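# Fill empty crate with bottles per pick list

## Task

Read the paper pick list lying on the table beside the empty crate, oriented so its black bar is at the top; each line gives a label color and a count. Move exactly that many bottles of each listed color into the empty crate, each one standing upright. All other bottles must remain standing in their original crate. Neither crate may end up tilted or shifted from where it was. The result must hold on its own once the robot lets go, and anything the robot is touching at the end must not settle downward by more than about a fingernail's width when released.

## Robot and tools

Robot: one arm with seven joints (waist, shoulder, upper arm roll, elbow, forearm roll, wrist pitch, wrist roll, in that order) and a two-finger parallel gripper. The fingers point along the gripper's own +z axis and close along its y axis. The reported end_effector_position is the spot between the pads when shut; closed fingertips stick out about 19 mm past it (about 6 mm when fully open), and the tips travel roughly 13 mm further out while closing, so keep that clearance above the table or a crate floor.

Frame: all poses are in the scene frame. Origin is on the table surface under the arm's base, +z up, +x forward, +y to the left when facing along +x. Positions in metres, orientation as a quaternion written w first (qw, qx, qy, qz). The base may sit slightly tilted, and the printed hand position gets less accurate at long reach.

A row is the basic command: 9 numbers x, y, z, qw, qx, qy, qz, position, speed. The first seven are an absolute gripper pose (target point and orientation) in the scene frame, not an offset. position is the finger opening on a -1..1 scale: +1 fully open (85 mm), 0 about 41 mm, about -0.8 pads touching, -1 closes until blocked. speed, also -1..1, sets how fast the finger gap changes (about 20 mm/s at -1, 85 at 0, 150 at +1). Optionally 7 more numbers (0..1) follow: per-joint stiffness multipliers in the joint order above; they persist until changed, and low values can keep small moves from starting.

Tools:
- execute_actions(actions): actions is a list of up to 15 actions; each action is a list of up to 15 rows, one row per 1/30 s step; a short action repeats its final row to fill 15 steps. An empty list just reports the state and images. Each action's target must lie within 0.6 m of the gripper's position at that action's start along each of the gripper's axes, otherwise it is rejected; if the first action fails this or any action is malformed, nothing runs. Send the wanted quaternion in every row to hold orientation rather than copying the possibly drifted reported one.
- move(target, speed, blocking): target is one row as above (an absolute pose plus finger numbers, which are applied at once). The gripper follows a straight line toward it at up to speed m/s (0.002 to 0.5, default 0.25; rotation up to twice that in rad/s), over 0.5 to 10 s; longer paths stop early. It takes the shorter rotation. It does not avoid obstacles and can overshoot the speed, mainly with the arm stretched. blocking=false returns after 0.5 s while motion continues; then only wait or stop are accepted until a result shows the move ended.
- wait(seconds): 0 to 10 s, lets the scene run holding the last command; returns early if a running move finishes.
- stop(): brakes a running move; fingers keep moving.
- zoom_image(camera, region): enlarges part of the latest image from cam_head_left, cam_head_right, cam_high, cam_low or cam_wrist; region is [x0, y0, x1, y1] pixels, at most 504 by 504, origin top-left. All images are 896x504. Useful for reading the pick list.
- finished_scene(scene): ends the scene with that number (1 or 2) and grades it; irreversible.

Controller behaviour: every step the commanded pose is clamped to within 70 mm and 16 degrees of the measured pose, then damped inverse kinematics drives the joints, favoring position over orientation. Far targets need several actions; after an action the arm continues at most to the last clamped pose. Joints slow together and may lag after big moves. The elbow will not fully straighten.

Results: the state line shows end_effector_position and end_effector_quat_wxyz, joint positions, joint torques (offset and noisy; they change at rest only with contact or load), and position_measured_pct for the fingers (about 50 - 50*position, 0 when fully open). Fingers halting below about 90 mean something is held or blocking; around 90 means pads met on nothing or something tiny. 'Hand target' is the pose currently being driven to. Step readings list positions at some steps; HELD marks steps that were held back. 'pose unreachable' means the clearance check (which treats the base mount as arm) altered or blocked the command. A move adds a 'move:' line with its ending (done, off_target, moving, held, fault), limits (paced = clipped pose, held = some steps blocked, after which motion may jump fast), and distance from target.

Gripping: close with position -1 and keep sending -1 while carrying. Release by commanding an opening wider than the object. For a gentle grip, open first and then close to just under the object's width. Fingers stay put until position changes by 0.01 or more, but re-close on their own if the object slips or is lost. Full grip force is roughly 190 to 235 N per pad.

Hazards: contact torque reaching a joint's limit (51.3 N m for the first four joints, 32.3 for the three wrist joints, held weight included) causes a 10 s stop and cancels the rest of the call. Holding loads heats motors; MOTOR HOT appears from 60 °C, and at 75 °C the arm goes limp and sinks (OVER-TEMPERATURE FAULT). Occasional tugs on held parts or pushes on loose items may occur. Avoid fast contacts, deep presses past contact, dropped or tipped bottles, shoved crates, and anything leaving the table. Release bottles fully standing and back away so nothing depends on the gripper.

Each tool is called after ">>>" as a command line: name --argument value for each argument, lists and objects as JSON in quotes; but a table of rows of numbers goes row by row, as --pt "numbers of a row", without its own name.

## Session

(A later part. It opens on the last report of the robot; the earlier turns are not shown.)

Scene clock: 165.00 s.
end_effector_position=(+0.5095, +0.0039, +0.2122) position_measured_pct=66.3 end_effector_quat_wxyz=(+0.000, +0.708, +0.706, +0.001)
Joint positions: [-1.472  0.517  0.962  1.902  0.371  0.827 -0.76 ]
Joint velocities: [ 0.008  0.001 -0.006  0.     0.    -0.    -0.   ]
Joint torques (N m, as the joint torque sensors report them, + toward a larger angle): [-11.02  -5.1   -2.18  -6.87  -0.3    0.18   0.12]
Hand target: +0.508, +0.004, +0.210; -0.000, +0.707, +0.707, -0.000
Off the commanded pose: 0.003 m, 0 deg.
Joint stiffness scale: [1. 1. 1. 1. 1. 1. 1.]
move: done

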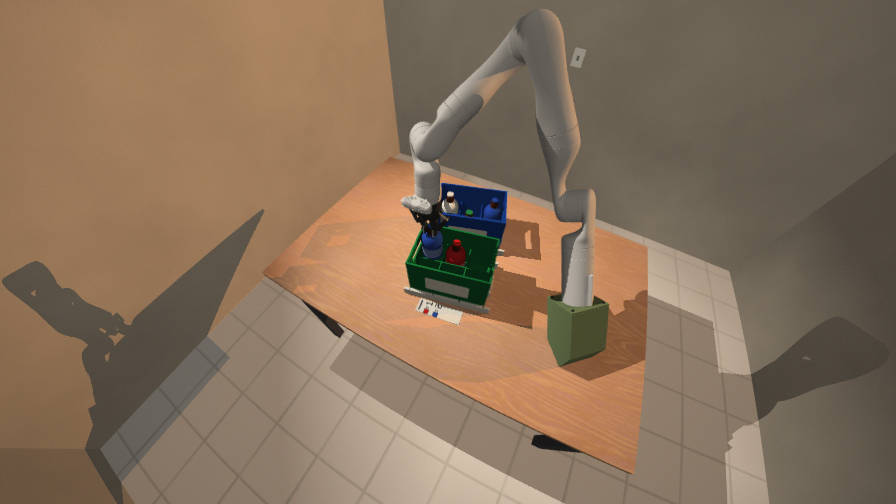

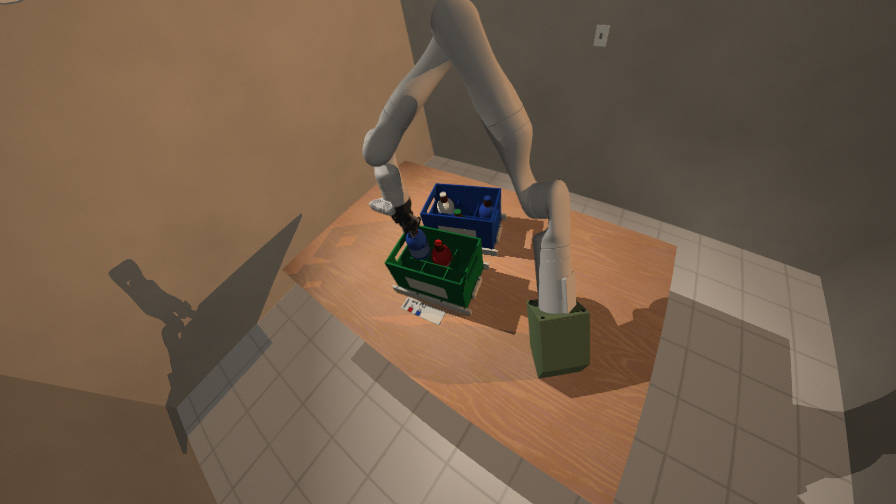

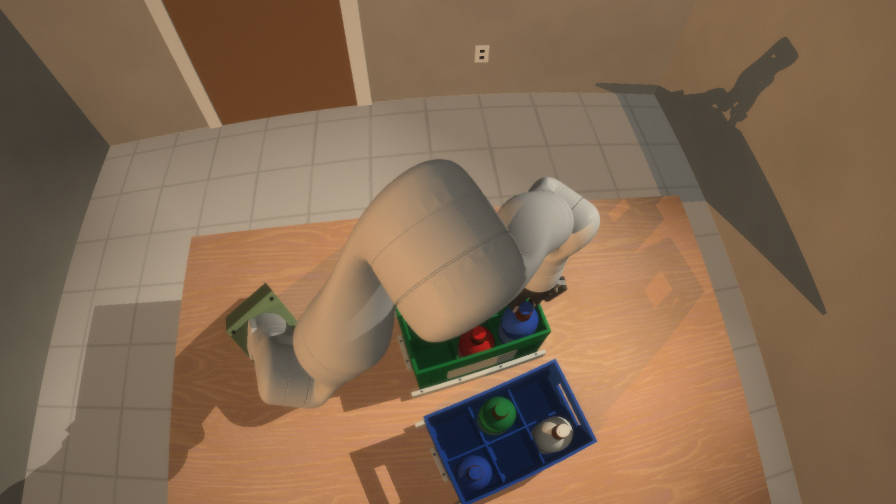

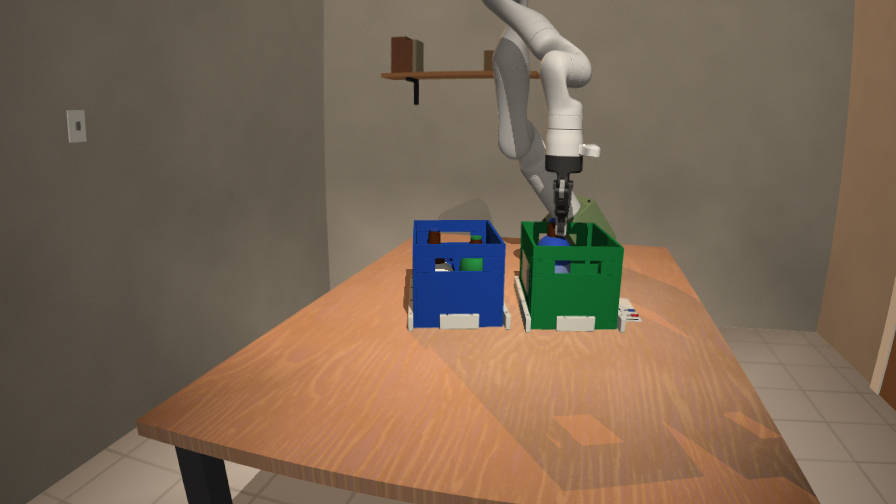

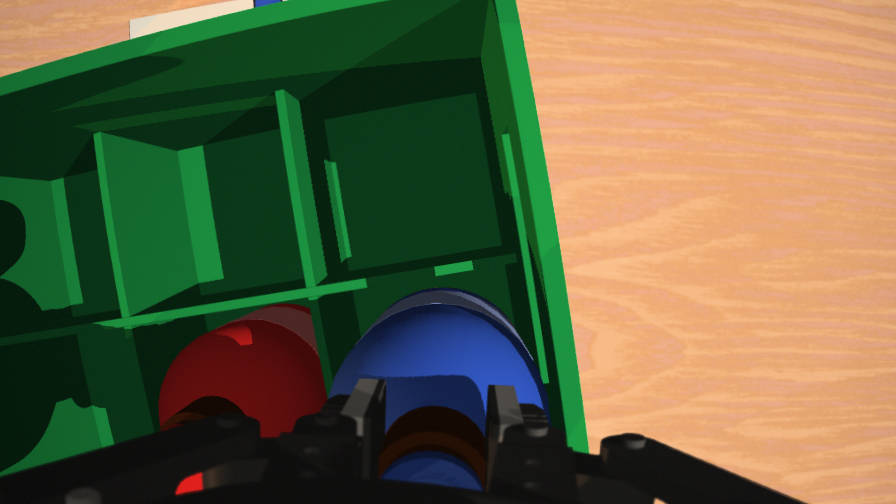

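>>> move --target '[0.508,0.004,0.158,0,0.707,0.707,0,-1,0]' --speed 0.025

>>> move --target '[0.508,0.004,0.158,0,0.707,0.707,0,0.1,0]'

>>> move --target '[0.508,0.004,0.26,0,0.707,0.707,0,0.1,0]' --speed 0.1

>>> move --target '[0.382,-0.292,0.25,0,0.707,0.707,0,0.1,0]'

Scene clock: 174.70 s.
end_effector_position=(+0.5094, +0.0044, +0.1601) position_measured_pct=66.3 end_effector_quat_wxyz=(-0.000, +0.710, +0.704, +0.001)
Joint positions: [-1.337  0.59   0.905  1.949  0.371  0.667 -0.76 ]
Joint velocities: [ 0.006  0.002 -0.002  0.     0.    -0.     0.   ]
Joint torques (N m, as the joint torque sensors report them, + toward a larger angle): [-11.49  -7.76  -1.69  -5.67  -0.24   0.17   0.12]
Hand target: +0.508, +0.004, +0.158; -0.000, +0.707, +0.707, -0.000
Off the commanded pose: 0.003 m, 0 deg.
Joint stiffness scale: [1. 1. 1. 1. 1. 1. 1.]
move: done

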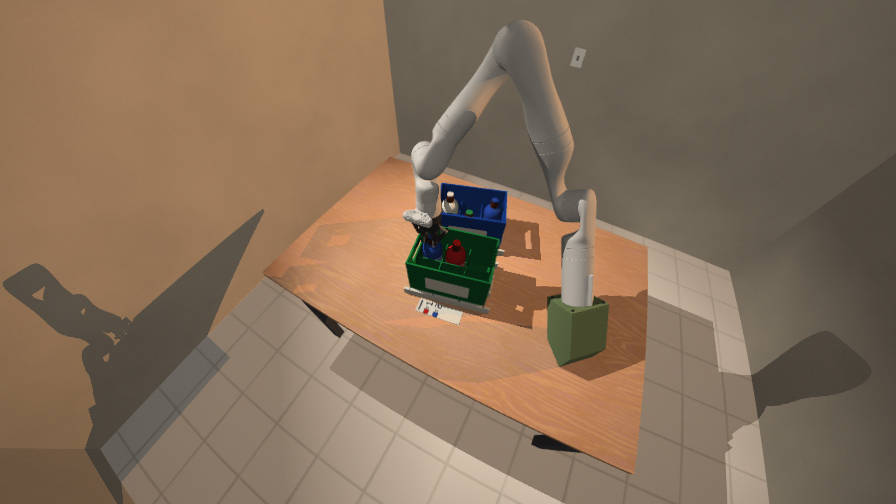

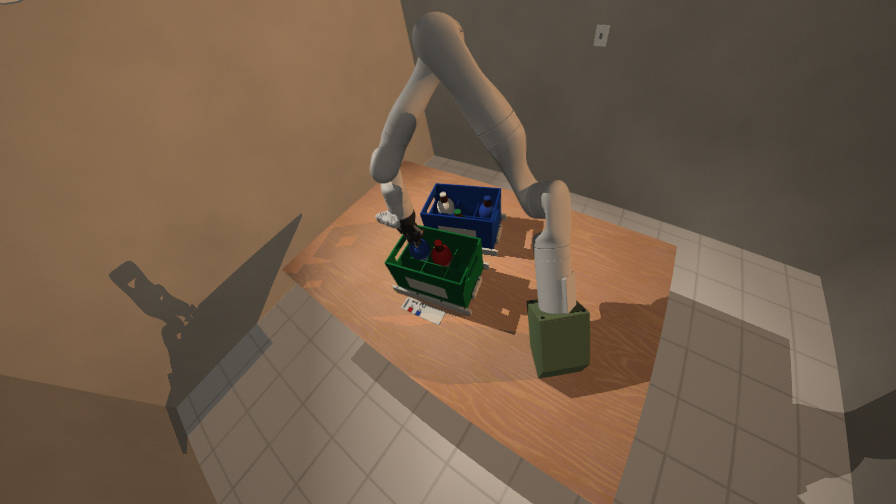

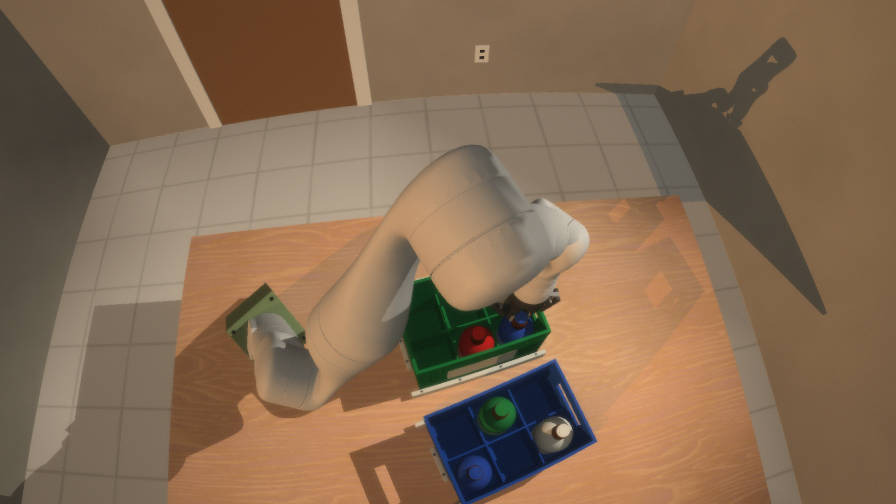

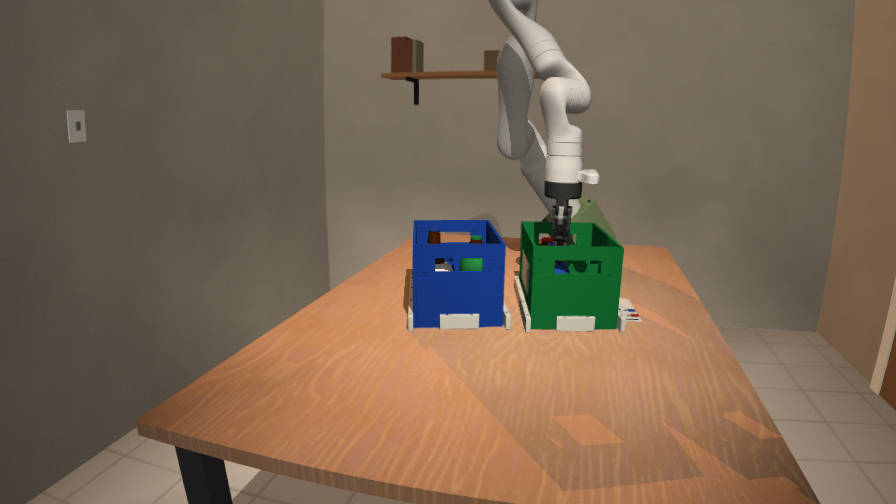

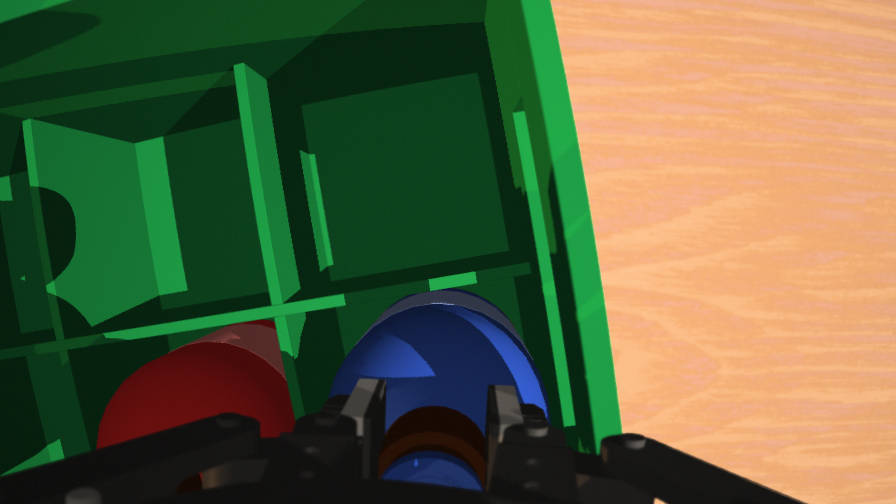

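Scene clock: 175.40 s.
end_effector_position=(+0.5086, +0.0042, +0.1598) position_measured_pct=45.2 end_effector_quat_wxyz=(-0.001, +0.710, +0.704, +0.000)
Joint positions: [-1.337  0.59   0.904  1.951  0.371  0.667 -0.76 ]
Joint velocities: [ 0.    -0.001 -0.001 -0.     0.001 -0.     0.   ]
Joint torques (N m, as the joint torque sensors report them, + toward a larger angle): [-9.52 -6.45 -0.97 -5.58 -0.01 -0.3   0.11]
Hand target: +0.508, +0.004, +0.158; -0.000, +0.707, +0.707, -0.000
Off the commanded pose: 0.002 m, 0 deg.
Joint stiffness scale: [1. 1. 1. 1. 1. 1. 1.]
move: done

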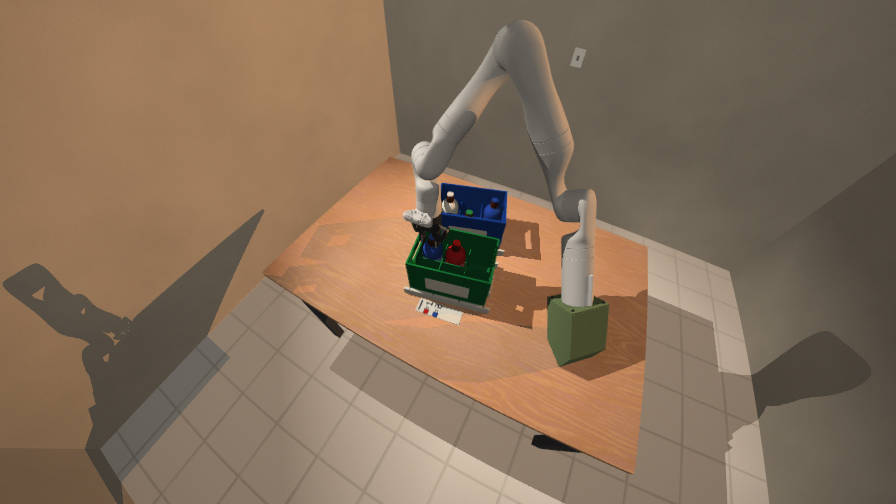

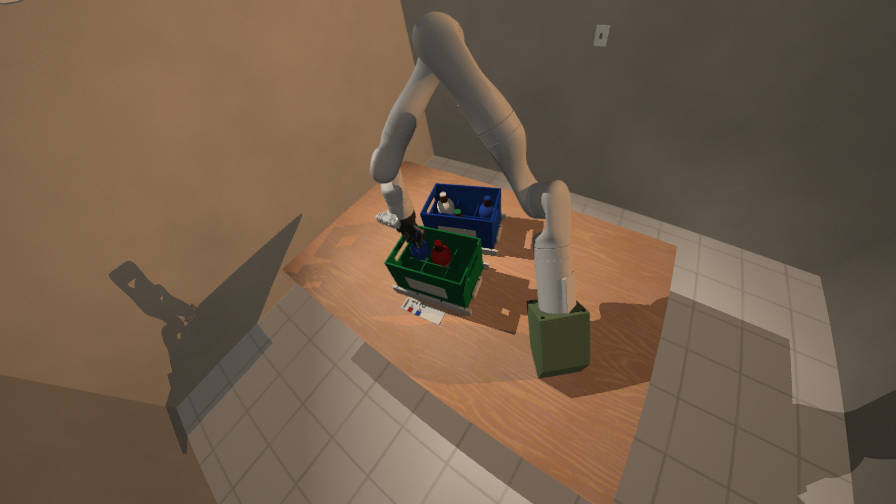

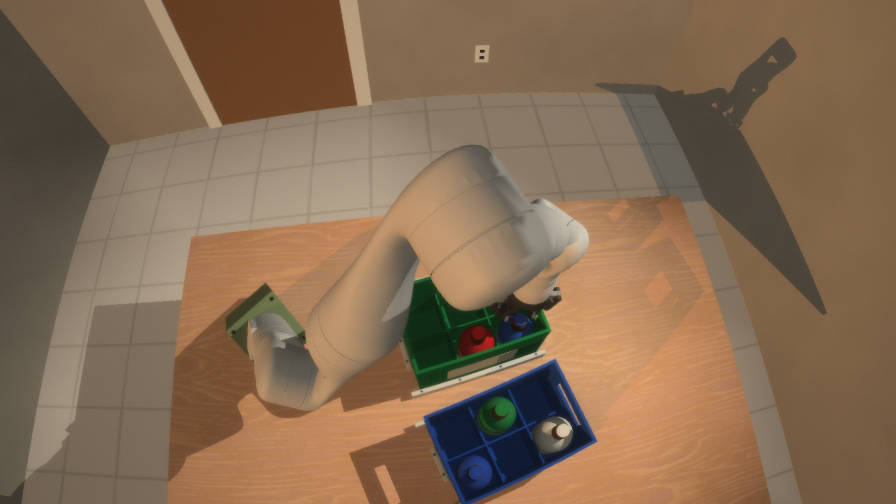

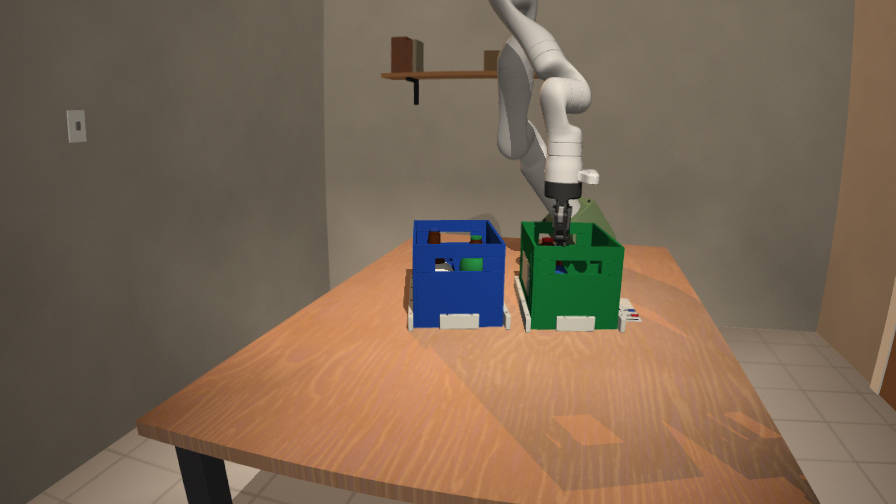

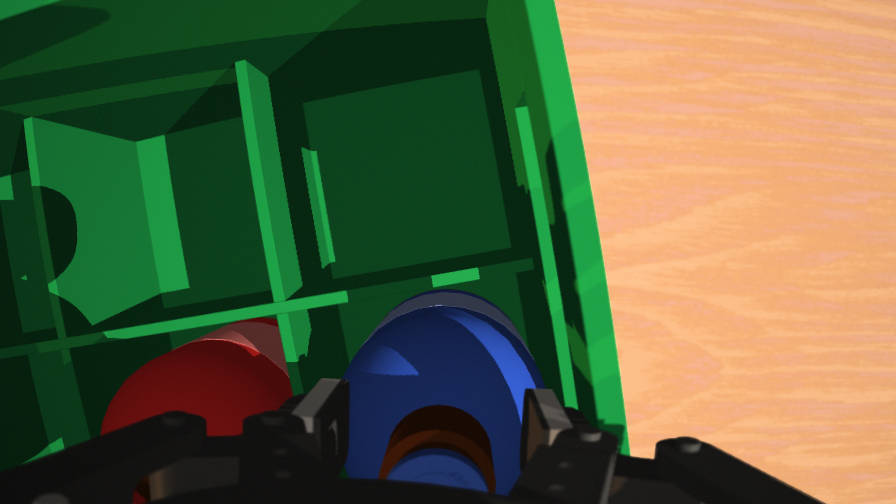

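Scene clock: 176.90 s.
end_effector_position=(+0.5069, +0.0039, +0.2580) position_measured_pct=45.2 end_effector_quat_wxyz=(-0.000, +0.705, +0.710, -0.001)
Joint positions: [-1.583  0.459  0.994  1.846  0.38   0.978 -0.768]
Joint velocities: [-0.014 -0.     0.013  0.     0.    -0.     0.   ]
Joint torques (N m, as the joint torque sensors report them, + toward a larger angle): [-8.86 -2.4  -2.63 -6.31 -0.31  0.16  0.04]
Hand target: +0.508, +0.004, +0.260; +0.000, +0.707, +0.707, +0.000
Off the commanded pose: 0.002 m, 0 deg.
Joint stiffness scale: [1. 1. 1. 1. 1. 1. 1.]
move: done

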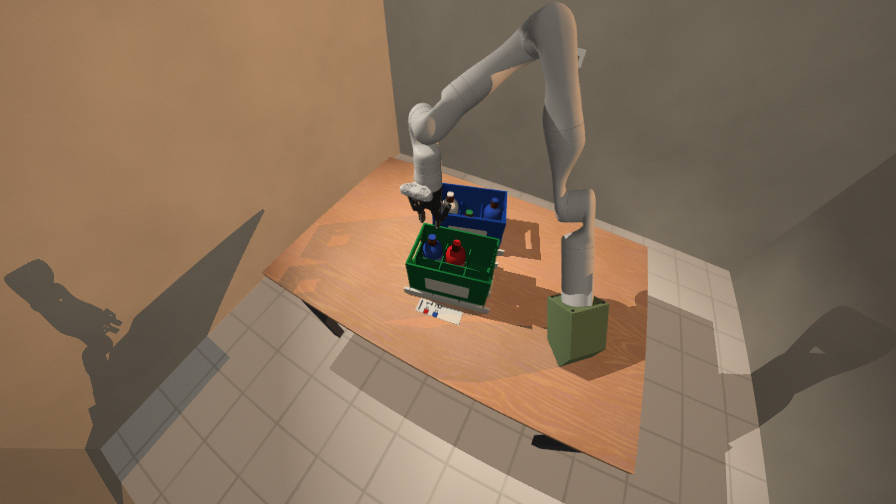

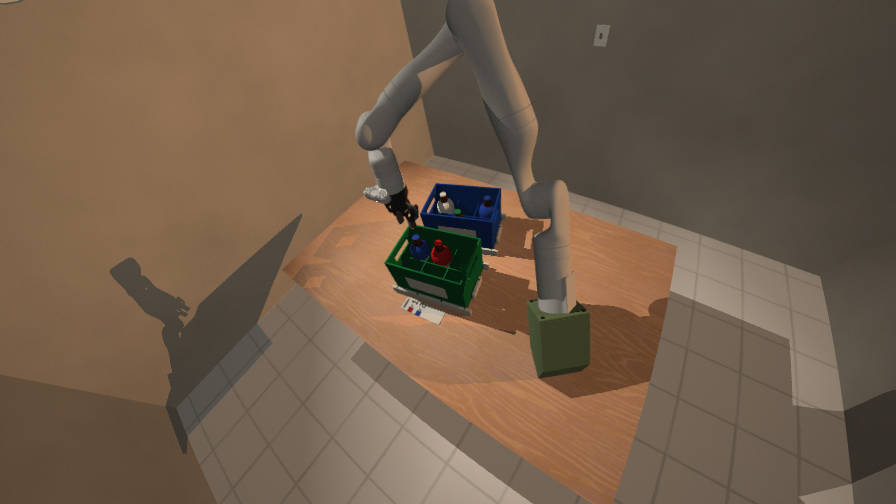

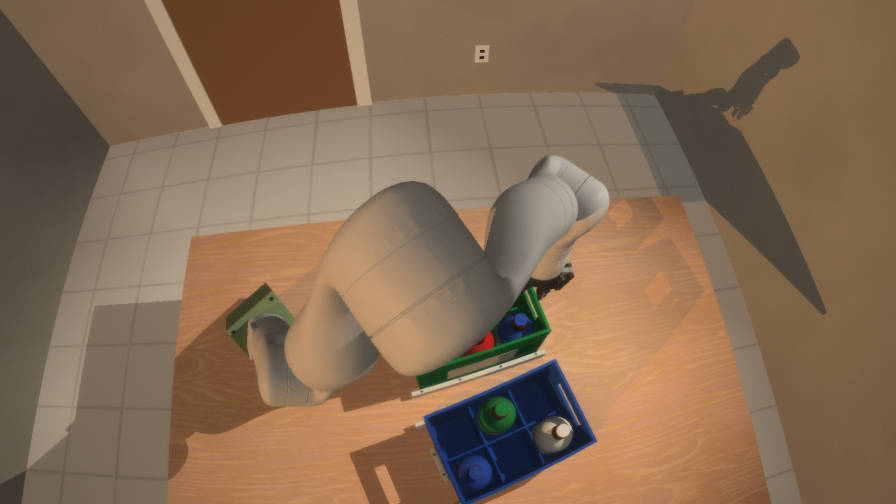

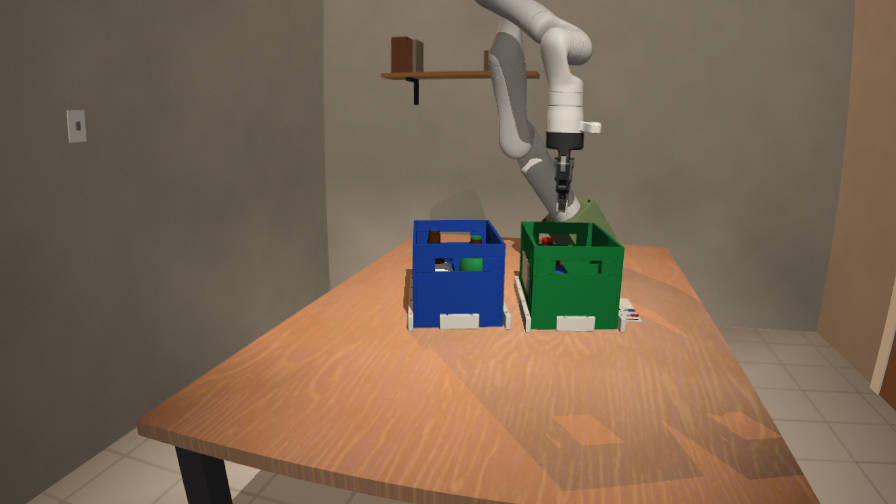

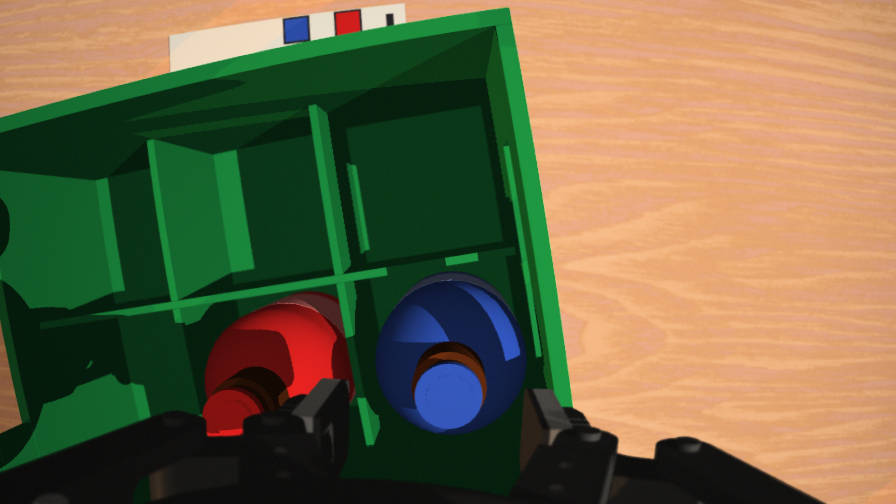

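Scene clock: 178.83 s.
end_effector_position=(+0.3815, -0.2904, +0.2509) position_measured_pct=45.2 end_effector_quat_wxyz=(-0.001, +0.709, +0.705, +0.000)
Joint positions: [-1.65  -0.754  0.513  2.189  0.999  1.912 -1.017]
Joint velocities: [ 0.    -0.012  0.001 -0.     0.001  0.006  0.   ]
Joint torques (N m, as the joint torque sensors report them, + toward a larger angle): [ 0.41 12.92 -5.61 -3.83 -0.23 -0.05  0.13]
Hand target: +0.382, -0.293, +0.251; +0.000, +0.708, +0.706, -0.000
Off the commanded pose: 0.002 m, 0 deg.
Joint stiffness scale: [1. 1. 1. 1. 1. 1. 1.]
move: done

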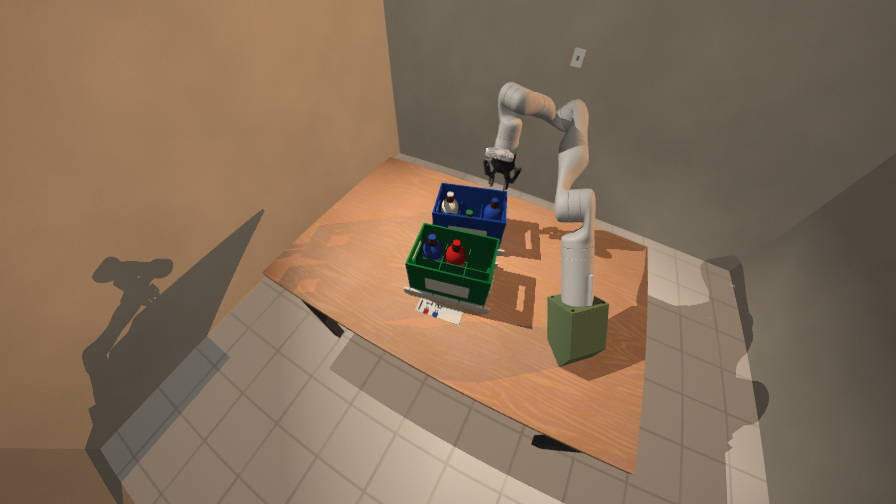

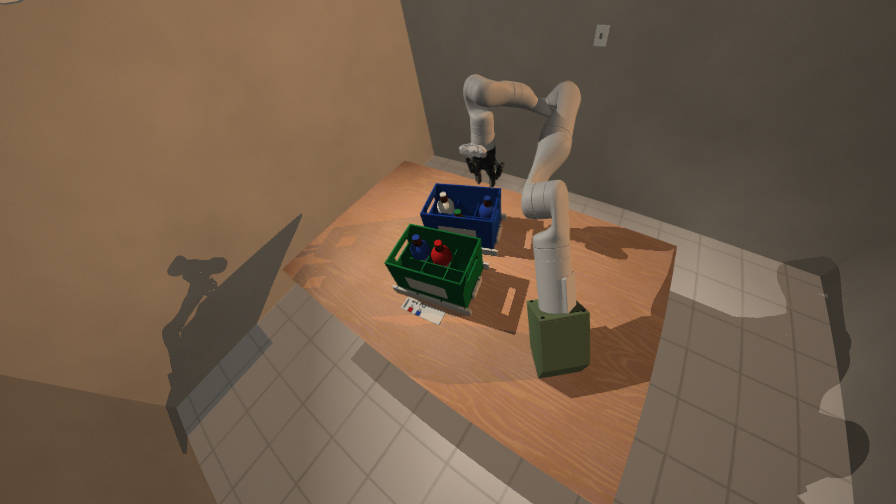

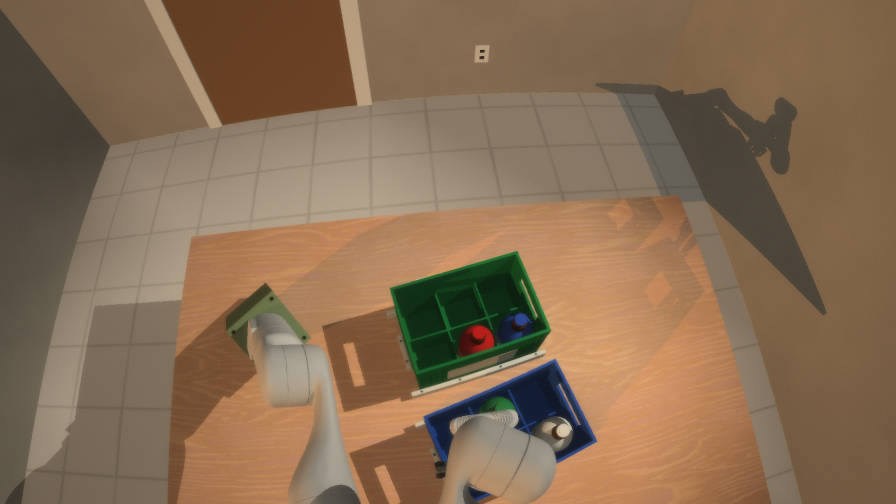

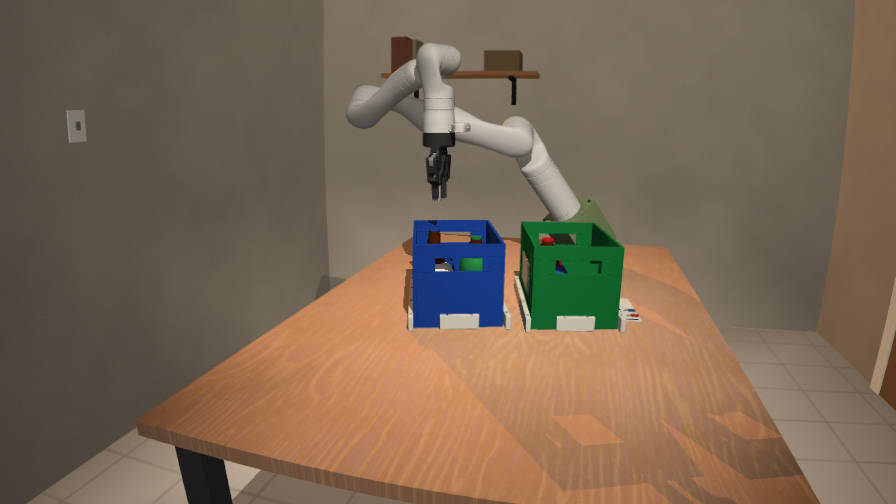

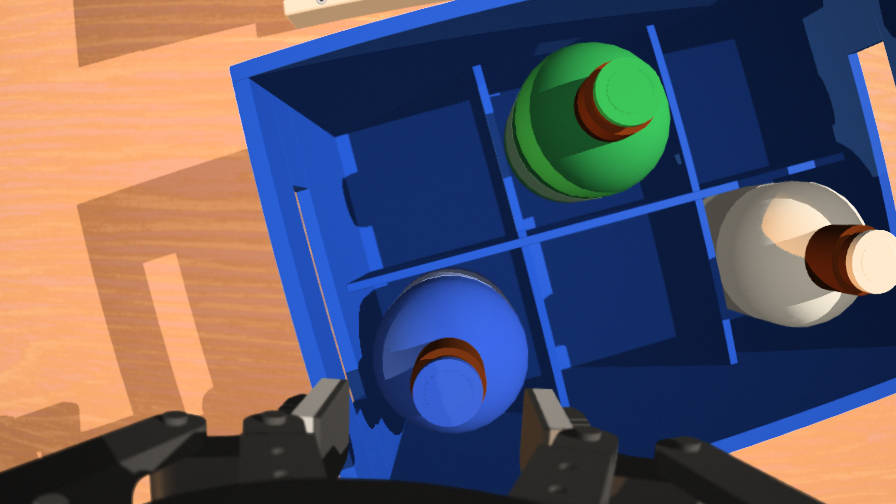

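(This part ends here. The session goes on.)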